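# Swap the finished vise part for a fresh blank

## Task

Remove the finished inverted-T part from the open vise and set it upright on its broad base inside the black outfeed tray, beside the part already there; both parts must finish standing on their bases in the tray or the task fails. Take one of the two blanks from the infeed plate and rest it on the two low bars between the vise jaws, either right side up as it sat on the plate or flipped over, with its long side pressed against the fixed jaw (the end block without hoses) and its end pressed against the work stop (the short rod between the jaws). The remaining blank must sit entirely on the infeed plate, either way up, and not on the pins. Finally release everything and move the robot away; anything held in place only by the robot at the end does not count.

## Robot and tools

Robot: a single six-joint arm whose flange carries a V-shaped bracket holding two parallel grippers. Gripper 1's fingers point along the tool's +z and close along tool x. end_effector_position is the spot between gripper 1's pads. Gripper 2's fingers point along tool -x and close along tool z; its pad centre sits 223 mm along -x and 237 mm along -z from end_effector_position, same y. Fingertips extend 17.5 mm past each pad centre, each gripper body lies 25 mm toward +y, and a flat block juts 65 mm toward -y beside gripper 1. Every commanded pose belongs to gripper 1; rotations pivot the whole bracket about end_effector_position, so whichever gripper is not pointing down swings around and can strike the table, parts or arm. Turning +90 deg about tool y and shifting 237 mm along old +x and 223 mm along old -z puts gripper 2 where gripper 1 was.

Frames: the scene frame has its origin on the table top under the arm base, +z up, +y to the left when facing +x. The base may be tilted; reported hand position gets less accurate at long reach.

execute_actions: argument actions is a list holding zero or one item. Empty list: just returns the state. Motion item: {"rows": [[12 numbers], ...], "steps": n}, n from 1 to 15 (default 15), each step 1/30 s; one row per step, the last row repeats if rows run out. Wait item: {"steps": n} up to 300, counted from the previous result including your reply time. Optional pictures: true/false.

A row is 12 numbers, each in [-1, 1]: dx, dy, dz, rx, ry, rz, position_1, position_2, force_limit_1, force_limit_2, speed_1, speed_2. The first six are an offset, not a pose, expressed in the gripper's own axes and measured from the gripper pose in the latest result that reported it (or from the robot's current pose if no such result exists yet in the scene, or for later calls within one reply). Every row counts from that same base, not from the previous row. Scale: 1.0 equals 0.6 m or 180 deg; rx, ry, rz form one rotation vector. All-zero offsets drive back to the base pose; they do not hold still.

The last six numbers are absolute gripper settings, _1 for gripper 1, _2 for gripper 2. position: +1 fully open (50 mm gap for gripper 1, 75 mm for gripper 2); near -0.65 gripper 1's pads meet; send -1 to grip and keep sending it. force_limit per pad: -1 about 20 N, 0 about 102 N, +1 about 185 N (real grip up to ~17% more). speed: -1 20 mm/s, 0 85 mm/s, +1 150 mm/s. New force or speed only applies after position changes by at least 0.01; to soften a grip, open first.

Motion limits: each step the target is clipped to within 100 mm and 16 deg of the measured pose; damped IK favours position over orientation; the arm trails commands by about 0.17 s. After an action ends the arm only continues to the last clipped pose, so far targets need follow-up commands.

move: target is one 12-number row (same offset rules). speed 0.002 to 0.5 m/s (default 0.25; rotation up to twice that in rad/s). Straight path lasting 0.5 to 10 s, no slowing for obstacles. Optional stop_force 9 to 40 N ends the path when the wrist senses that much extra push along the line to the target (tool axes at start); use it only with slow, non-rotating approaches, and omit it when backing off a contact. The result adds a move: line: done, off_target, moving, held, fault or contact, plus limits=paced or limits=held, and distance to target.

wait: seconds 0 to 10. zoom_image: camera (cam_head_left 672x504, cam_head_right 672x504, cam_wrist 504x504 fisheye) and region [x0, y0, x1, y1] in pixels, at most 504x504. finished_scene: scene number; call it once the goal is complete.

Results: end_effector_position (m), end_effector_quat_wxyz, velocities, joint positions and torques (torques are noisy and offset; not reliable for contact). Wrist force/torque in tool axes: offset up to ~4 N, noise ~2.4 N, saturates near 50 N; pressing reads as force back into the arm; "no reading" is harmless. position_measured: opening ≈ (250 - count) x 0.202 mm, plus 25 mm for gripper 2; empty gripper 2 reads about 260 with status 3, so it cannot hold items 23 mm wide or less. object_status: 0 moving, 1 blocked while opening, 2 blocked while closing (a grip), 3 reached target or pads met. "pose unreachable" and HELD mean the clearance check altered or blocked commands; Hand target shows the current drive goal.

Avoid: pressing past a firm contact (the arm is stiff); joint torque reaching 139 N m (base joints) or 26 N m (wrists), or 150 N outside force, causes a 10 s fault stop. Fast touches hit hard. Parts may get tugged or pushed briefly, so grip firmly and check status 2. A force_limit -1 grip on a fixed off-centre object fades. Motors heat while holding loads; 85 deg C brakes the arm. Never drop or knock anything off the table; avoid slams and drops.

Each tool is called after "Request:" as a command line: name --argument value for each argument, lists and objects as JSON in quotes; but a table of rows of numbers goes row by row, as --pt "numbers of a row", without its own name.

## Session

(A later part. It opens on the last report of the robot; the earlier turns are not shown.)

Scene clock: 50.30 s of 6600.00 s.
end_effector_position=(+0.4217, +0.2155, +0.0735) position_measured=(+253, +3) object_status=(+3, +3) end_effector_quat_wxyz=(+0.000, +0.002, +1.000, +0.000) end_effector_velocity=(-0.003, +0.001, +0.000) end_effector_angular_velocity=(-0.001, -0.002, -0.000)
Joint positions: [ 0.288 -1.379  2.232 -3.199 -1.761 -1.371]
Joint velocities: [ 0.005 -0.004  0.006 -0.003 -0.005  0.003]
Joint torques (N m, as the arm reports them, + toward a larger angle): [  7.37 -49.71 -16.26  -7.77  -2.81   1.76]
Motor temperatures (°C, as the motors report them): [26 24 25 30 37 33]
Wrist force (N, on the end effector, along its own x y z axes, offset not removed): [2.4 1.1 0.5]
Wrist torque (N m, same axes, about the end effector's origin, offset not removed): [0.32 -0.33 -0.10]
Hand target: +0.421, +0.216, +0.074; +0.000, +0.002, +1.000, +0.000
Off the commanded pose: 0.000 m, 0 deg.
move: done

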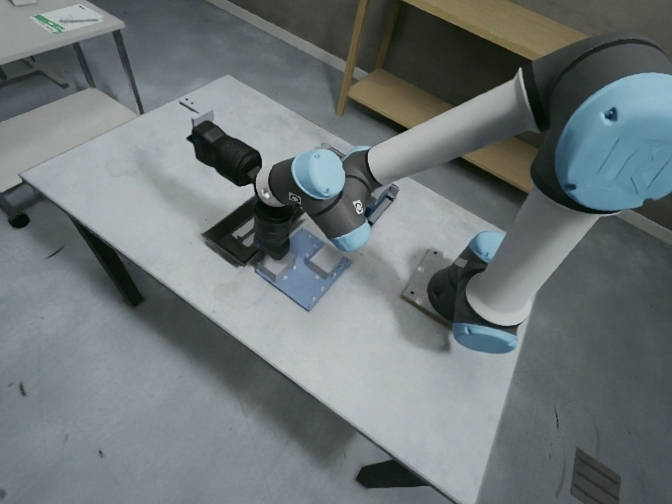

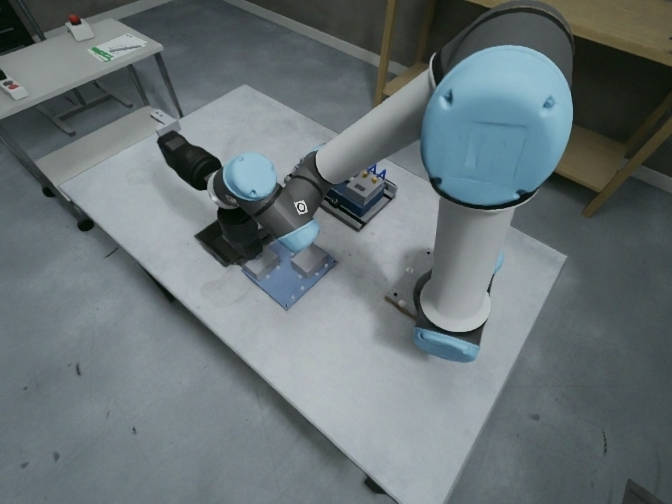

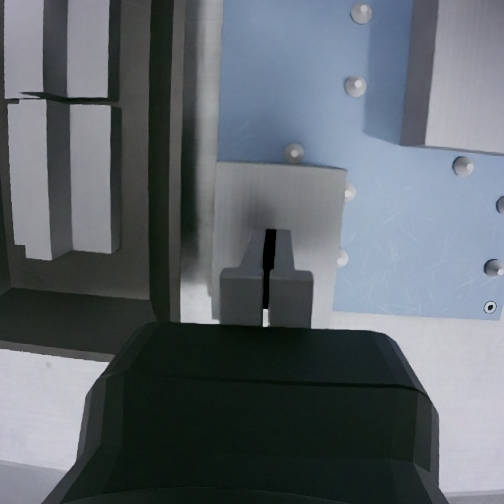

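Request:
move --target '[-0.3,0,-0.43,0,0,-0.5,-1,1,0,0,0,0]'

Request:
move --target '[0,0,0,0,0.5,0,-1,1,0,0,0,0]'

Request:
move --target '[0,0,0,0.485,0,0,-1,1,0,0,0,0]'

Scene clock: 67.17 s of 6600.00 s.
end_effector_position=(+0.6015, +0.2147, +0.3314) position_measured=(+253, +3) object_status=(+3, +3) end_effector_quat_wxyz=(-0.001, +0.706, -0.709, +0.000) end_effector_velocity=(+0.002, -0.001, +0.002) end_effector_angular_velocity=(-0.000, +0.005, +0.014)
Joint positions: [ 0.047 -1.37   1.295 -1.541 -0.779 -3.092]
Joint velocities: [-0.002  0.011 -0.025  0.036  0.    -0.023]
Joint torques (N m, as the arm reports them, + toward a larger angle): [ -6.48 -32.44 -38.74  -2.67   6.    -2.34]
Motor temperatures (°C, as the motors report them): [26 24 25 30 37 33]
Wrist force (N, on the end effector, along its own x y z axes, offset not removed): [1.1 1.5 2.1]
Wrist torque (N m, same axes, about the end effector's origin, offset not removed): [0.35 -0.16 0.03]
Hand target: +0.602, +0.215, +0.332; -0.001, +0.706, -0.708, +0.000
Off the commanded pose: 0.000 m, 0 deg.
After step 90, 10.10 s passed at rest.
move: done

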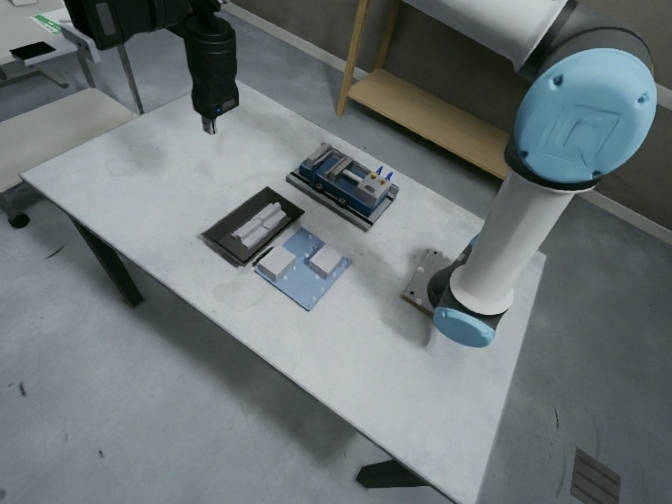

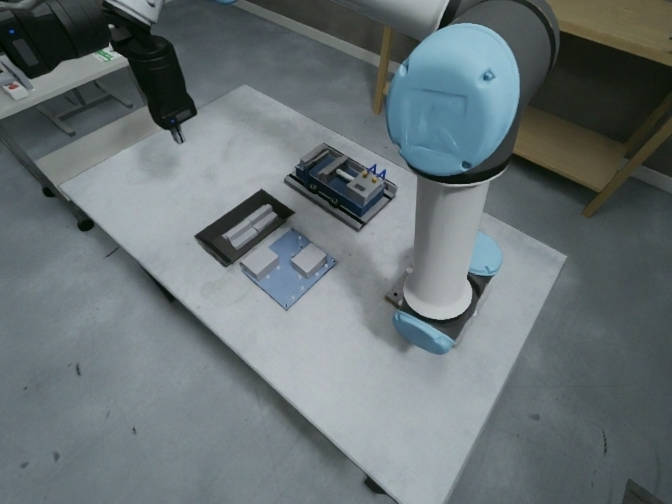

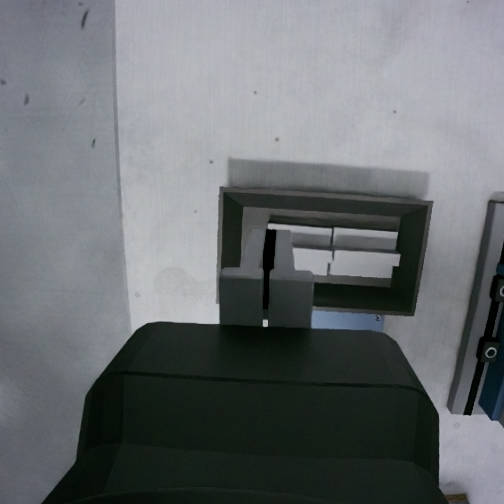

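Scene clock: 70.87 s of 6600.00 s.
end_effector_position=(+0.6019, +0.2149, +0.3319) position_measured=(+253, +3) object_status=(+3, +3) end_effector_quat_wxyz=(+0.500, +0.500, -0.502, +0.499) end_effector_velocity=(+0.000, -0.001, +0.001) end_effector_angular_velocity=(-0.013, +0.000, -0.003)
Joint positions: [ 0.566 -0.853  1.    -1.247 -2.214 -2.425]
Joint velocities: [-0.001  0.005 -0.004  0.011 -0.009  0.009]
Joint torques (N m, as the arm reports them, + toward a larger angle): [  7.6  -51.95 -37.44  -0.24  -4.64   2.27]
Motor temperatures (°C, as the motors report them): [26 24 25 30 37 33]
Wrist force (N, on the end effector, along its own x y z axes, offset not removed): [3.7 0.8 1.0]
Wrist torque (N m, same axes, about the end effector's origin, offset not removed): [0.23 -0.72 -0.15]
Hand target: +0.602, +0.215, +0.332; +0.501, +0.499, -0.501, +0.499
Off the commanded pose: 0.001 m, 0 deg.
move: done

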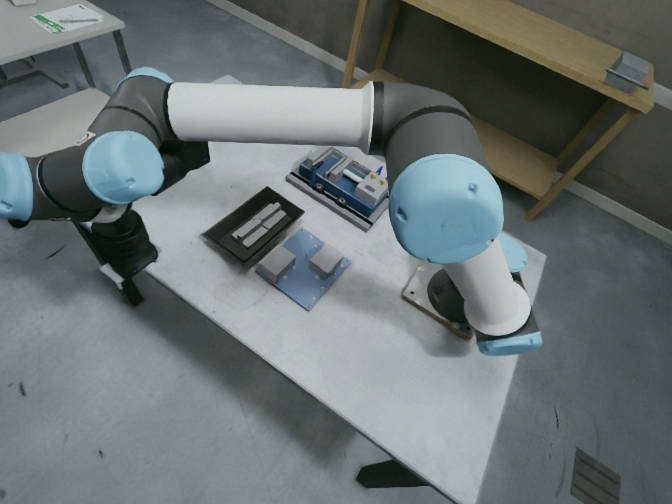

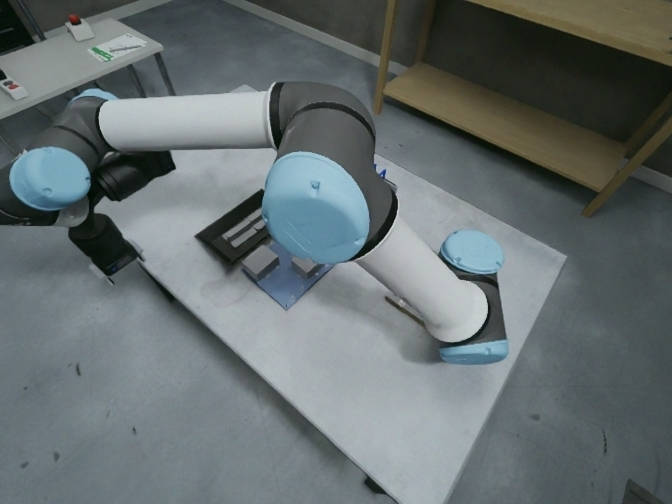

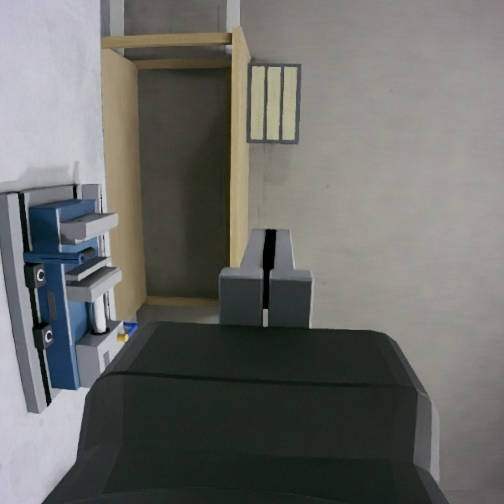

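Scene clock: 74.50 s of 6600.00 s.
end_effector_position=(+0.6014, +0.2150, +0.3314) position_measured=(+253, +3) object_status=(+3, +3) end_effector_quat_wxyz=(+0.018, +0.706, -0.019, +0.707) end_effector_velocity=(+0.001, -0.001, -0.000) end_effector_angular_velocity=(+0.002, +0.000, +0.015)
Joint positions: [ 0.235 -1.581  2.388 -3.154 -1.758 -4.514]
Joint velocities: [-0.016 -0.003  0.005 -0.006  0.023 -0.021]
Joint torques (N m, as the arm reports them, + toward a larger angle): [ -7.93 -37.06 -17.65  -8.18   1.75  -1.9 ]
Motor temperatures (°C, as the motors report them): [26 24 25 30 37 33]
Wrist force (N, on the end effector, along its own x y z axes, offset not removed): [3.6 2.2 -0.3]
Wrist torque (N m, same axes, about the end effector's origin, offset not removed): [0.54 -0.65 -0.11]
Hand target: +0.601, +0.215, +0.331; +0.018, +0.706, -0.019, +0.707
Off the commanded pose: 0.001 m, 0 deg.
move: done

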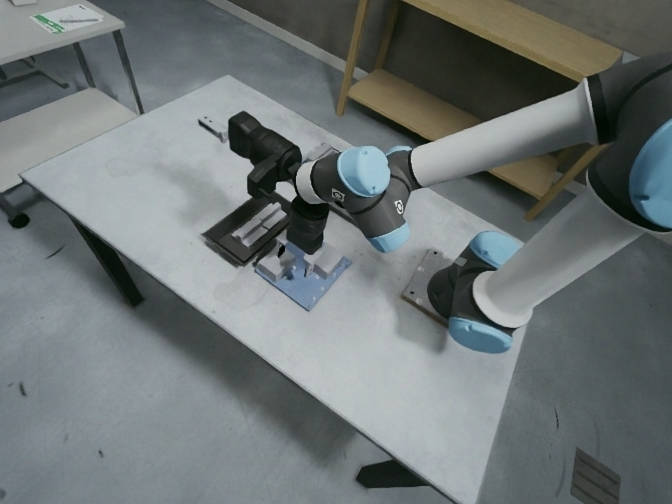

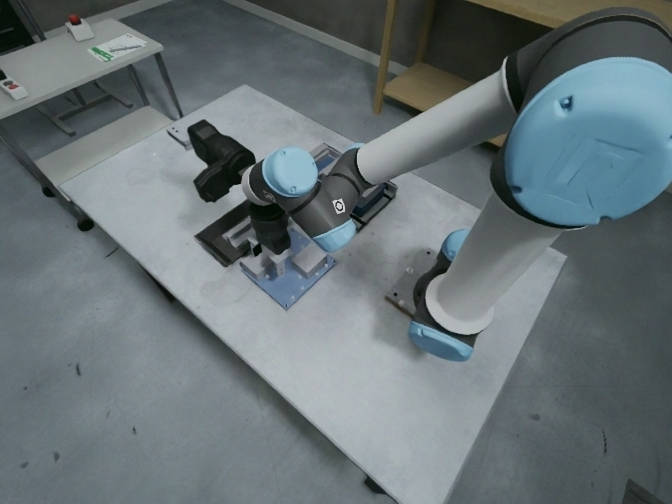

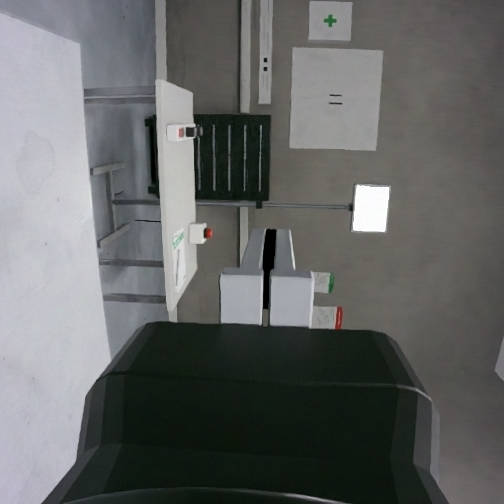

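Request:
move --target '[0,0.0235,0.094,0,0,0,-1,1,0,0,0,0]'

Request:
move --target '[-0.094,0,0,0,0,0,-1,1,0,0,0,0]' --speed 0.03 --stop_force 9

Request:
move --target '[0,0,0,0,0,0,-1,-1,0,0,0,0]'

Request:
move --target '[0.155,0,0,0,0,0,-1,-1,0,0,0,0]' --speed 0.1

Request:
move --target '[0,0.612,0.165,0,0,0,-1,-1,0,0,0,0]'

Request:
move --target '[-0.05,0,0,0,0,0,-1,-1,0,0,0,0]' --speed 0.006 --stop_force 9

Scene clock: 83.20 s of 6600.00 s.
end_effector_position=(+0.6567, +0.1980, +0.3314) position_measured=(+253, +3) object_status=(+3, +3) end_effector_quat_wxyz=(+0.018, +0.706, -0.019, +0.707) end_effector_velocity=(+0.002, -0.000, -0.002) end_effector_angular_velocity=(-0.001, +0.003, -0.000)
Joint positions: [ 0.16  -1.485  2.287 -3.157 -1.706 -4.567]
Joint velocities: [-0.001  0.005 -0.004  0.002 -0.    -0.001]
Joint torques (N m, as the arm reports them, + toward a larger angle): [ -5.41 -18.71 -32.26  -5.12   2.07  -2.11]
Motor temperatures (°C, as the motors report them): [26 24 25 30 37 33]
Wrist force (N, on the end effector, along its own x y z axes, offset not removed): [2.4 1.6 0.4]
Wrist torque (N m, same axes, about the end effector's origin, offset not removed): [0.48 -0.48 -0.16]
Hand target: +0.657, +0.198, +0.331; +0.018, +0.706, -0.019, +0.707
Off the commanded pose: 0.000 m, 0 deg.
After step 90, 4.73 s passed at rest.
move: done

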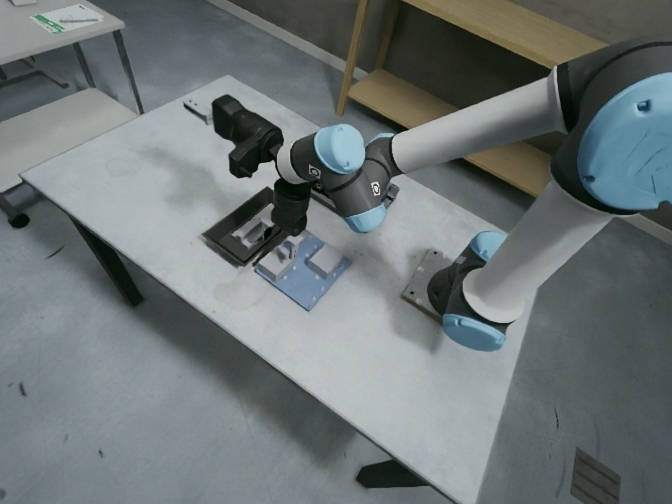

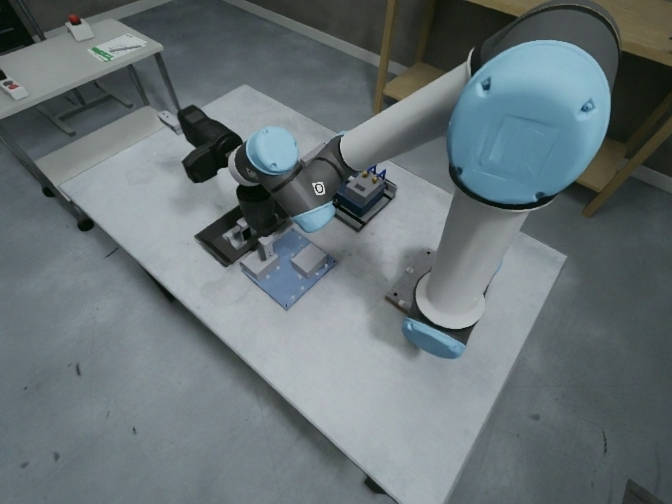

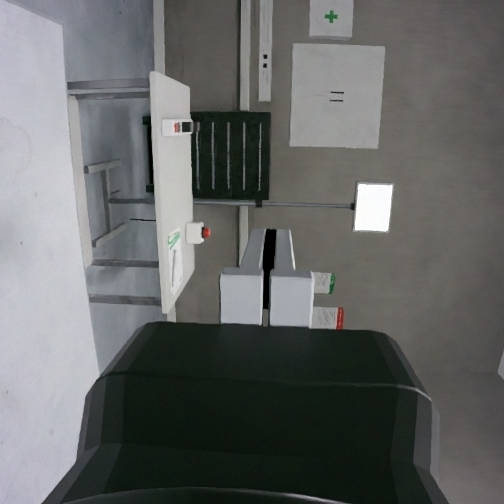

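Scene clock: 95.10 s of 6600.00 s.
end_effector_position=(+0.6570, +0.1982, +0.2849) position_measured=(+253, +3) object_status=(+3, +3) end_effector_quat_wxyz=(+0.018, +0.703, -0.020, +0.710) end_effector_velocity=(+0.000, +0.001, -0.000) end_effector_angular_velocity=(-0.000, +0.000, +0.002)
Joint positions: [ 0.161 -1.36   2.332 -3.336 -1.707 -4.566]
Joint velocities: [ 0.001  0.    -0.001  0.001  0.    -0.001]
Joint torques (N m, as the arm reports them, + toward a larger angle): [  0.26 -33.35 -21.18  -4.7   -0.45   0.16]
Motor temperatures (°C, as the motors report them): [26 24 25 30 37 33]
Wrist force (N, on the end effector, along its own x y z axes, offset not removed): [26.5 -0.5 -4.5]
Wrist torque (N m, same axes, about the end effector's origin, offset not removed): [-0.01 -6.28 -0.10]
Hand target: +0.657, +0.198, +0.285; +0.018, +0.703, -0.020, +0.710
Off the commanded pose: 0.010 m, 1 deg.
FORCE FAULT: contact force on the arm reached its limit, and the arm stopped for 10 seconds. The contact can be on any part of the arm, not only on its tool. The arm's remaining commands of this call were not run. The arm holds still and accepts commands again. Move the arm away from the contact; if what it grips holds it there, let go first. Pushing or pulling that hard again can fault the arm again.
move: fault (stop_force had ended the path)

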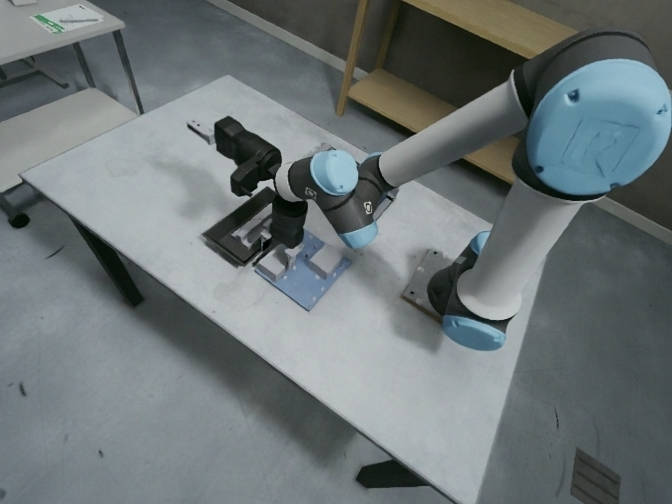

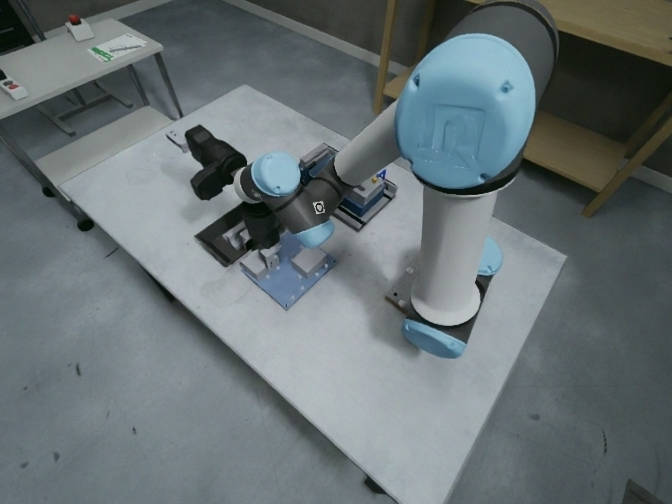

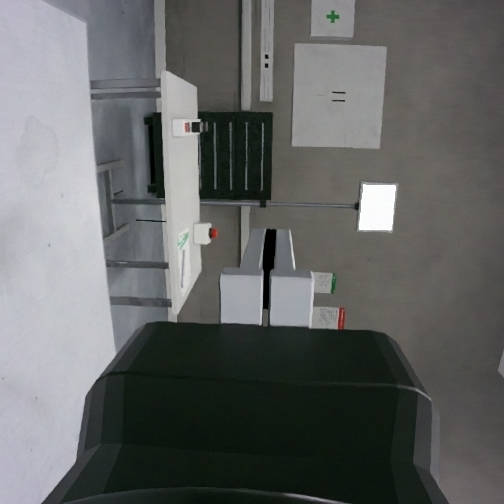

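not run: a fault stop came before this call.

not run: a fault stop came before this call.

not run: a fault stop came before this call.

not run: a fault stop came before this call.

Request:
move --target '[0.006,0,0.011,0,-0.003,0,-1,1,0,0,0,0]' --speed 0.03

Request:
move --target '[-0.023,0,0,0,0,0,-1,1,0,0,0,0]' --speed 0.006 --stop_force 9

Request:
move --target '[0,0,0,0,0,0,-1,-1,0,0,0,0]'

Scene clock: 103.93 s of 6600.00 s.
end_effector_position=(+0.6633, +0.1978, +0.2885) position_measured=(+253, +3) object_status=(+3, +3) end_effector_quat_wxyz=(+0.018, +0.706, -0.020, +0.707) end_effector_velocity=(+0.002, -0.001, +0.002) end_effector_angular_velocity=(+0.001, +0.002, -0.001)
Joint positions: [ 0.158 -1.368  2.312 -3.3   -1.703 -4.568]
Joint velocities: [-0.002 -0.003 -0.006  0.011  0.001  0.   ]
Joint torques (N m, as the arm reports them, + toward a larger angle): [ -7.68 -47.07 -28.02  -4.97   1.65  -1.79]
Motor temperatures (°C, as the motors report them): [26 25 25 30 37 33]
Wrist force (N, on the end effector, along its own x y z axes, offset not removed): [3.6 0.9 0.2]
Wrist torque (N m, same axes, about the end effector's origin, offset not removed): [0.23 -0.77 -0.10]
Hand target: +0.664, +0.198, +0.289; +0.018, +0.707, -0.020, +0.707
Off the commanded pose: 0.000 m, 0 deg.
After step 90, 5.10 s passed at rest.
move: done

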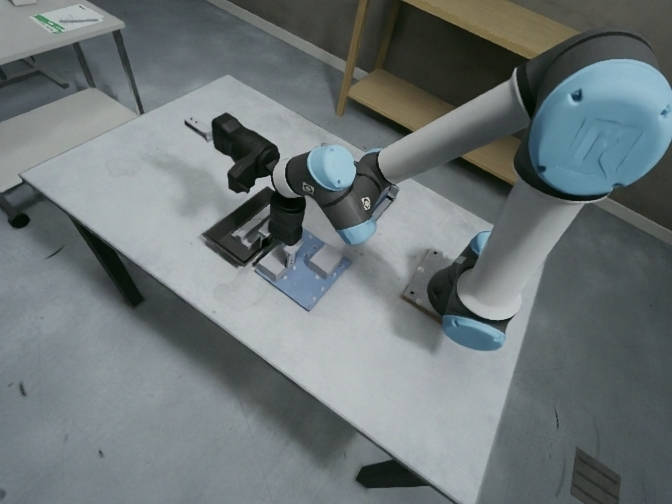

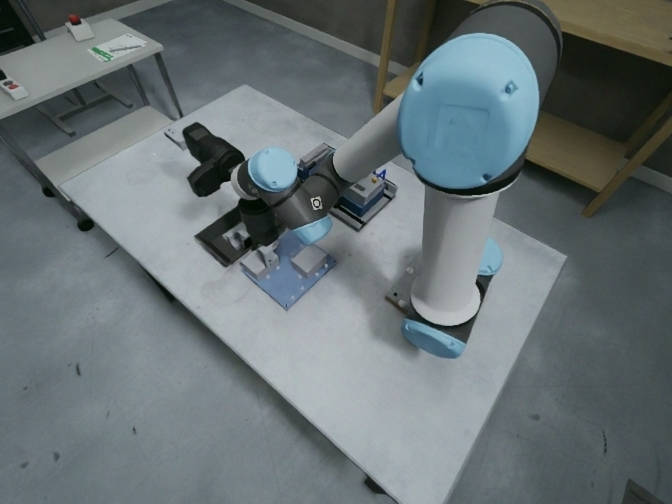

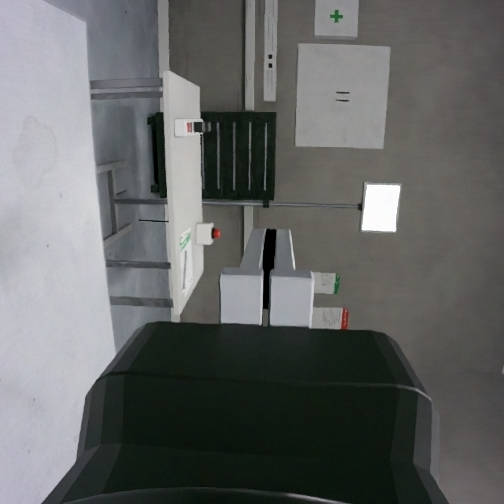

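Scene clock: 105.23 s of 6600.00 s.
end_effector_position=(+0.6633, +0.1979, +0.2830) position_measured=(+253, +3) object_status=(+3, +3) end_effector_quat_wxyz=(+0.018, +0.706, -0.020, +0.707) end_effector_velocity=(+0.000, -0.000, +0.001) end_effector_angular_velocity=(-0.001, +0.003, -0.000)
Joint positions: [ 0.158 -1.353  2.316 -3.319 -1.703 -4.568]
Joint velocities: [-0.001 -0.006 -0.001  0.01  -0.    -0.   ]
Joint torques (N m, as the arm reports them, + toward a larger angle): [  5.39 -31.28 -13.78   1.54  -1.81   1.27]
Motor temperatures (°C, as the motors report them): [26 25 25 30 37 33]
Wrist force (N, on the end effector, along its own x y z axes, offset not removed): [33.3 -0.5 4.9]
Wrist torque (N m, same axes, about the end effector's origin, offset not removed): [0.04 -5.32 -0.13]
Hand target: +0.663, +0.198, +0.283; +0.018, +0.706, -0.020, +0.707
Off the commanded pose: 0.008 m, 0 deg.
move: contact

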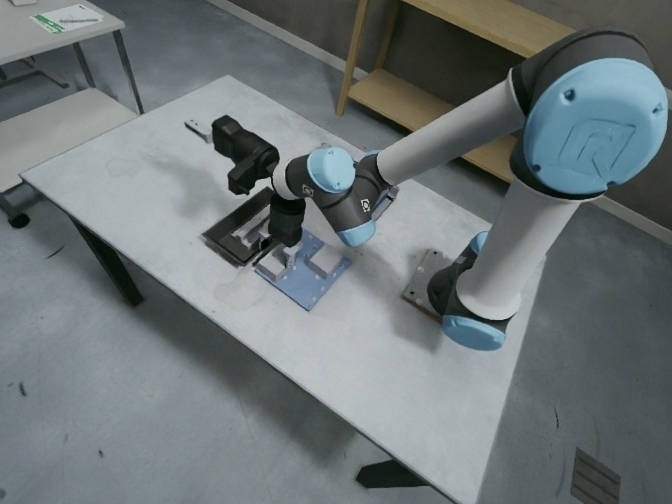

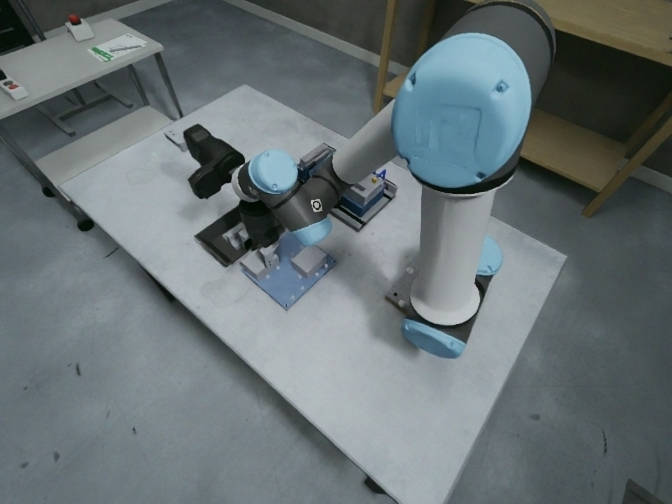

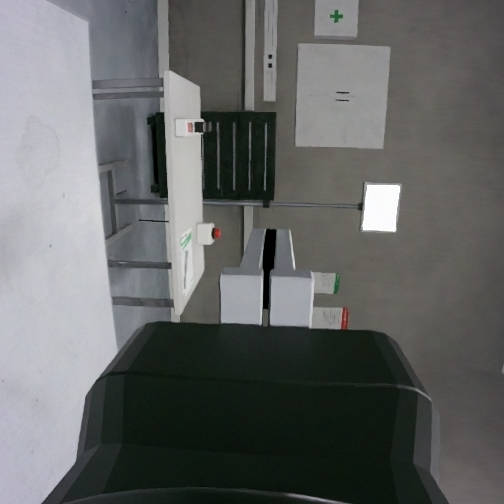

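Scene clock: 105.73 s of 6600.00 s.
end_effector_position=(+0.6633, +0.1979, +0.2830) position_measured=(+253, +101) object_status=(+3, +2) end_effector_quat_wxyz=(+0.018, +0.706, -0.020, +0.707) end_effector_velocity=(-0.000, -0.000, +0.000) end_effector_angular_velocity=(+0.001, -0.002, -0.001)
Joint positions: [ 0.158 -1.353  2.316 -3.319 -1.703 -4.568]
Joint velocities: [-0.     0.001  0.    -0.003 -0.     0.001]
Joint torques (N m, as the arm reports them, + toward a larger angle): [  5.2  -11.77 -11.46  -4.96  -1.54   0.88]
Motor temperatures (°C, as the motors report them): [26 25 25 30 37 33]
Wrist force (N, on the end effector, along its own x y z axes, offset not removed): [22.2 1.1 -0.1]
Wrist torque (N m, same axes, about the end effector's origin, offset not removed): [0.24 -4.70 -0.08]
Hand target: +0.663, +0.198, +0.283; +0.018, +0.706, -0.020, +0.707
Off the commanded pose: 0.000 m, 0 deg.
move: done

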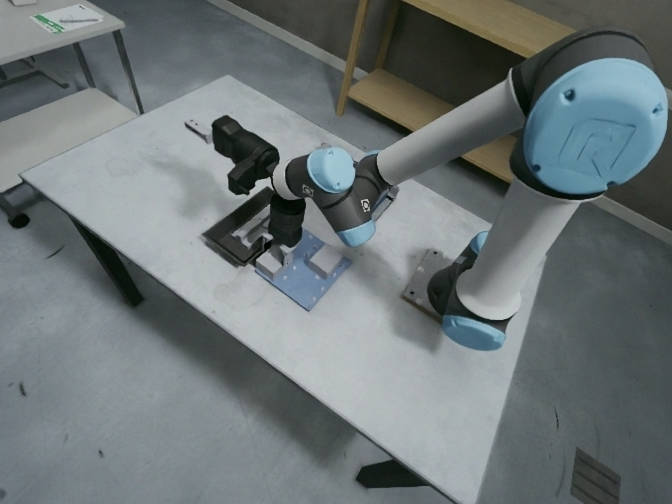

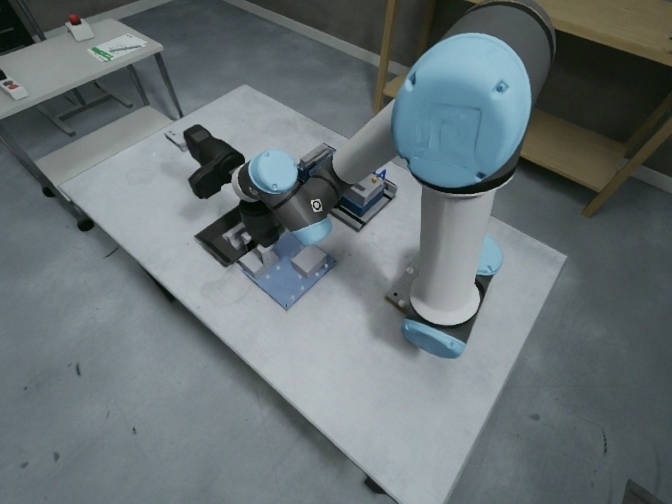

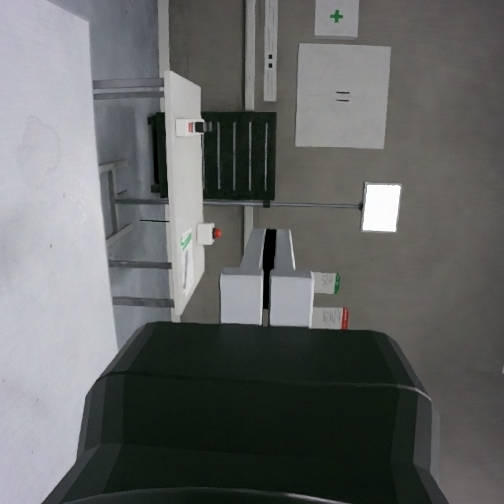

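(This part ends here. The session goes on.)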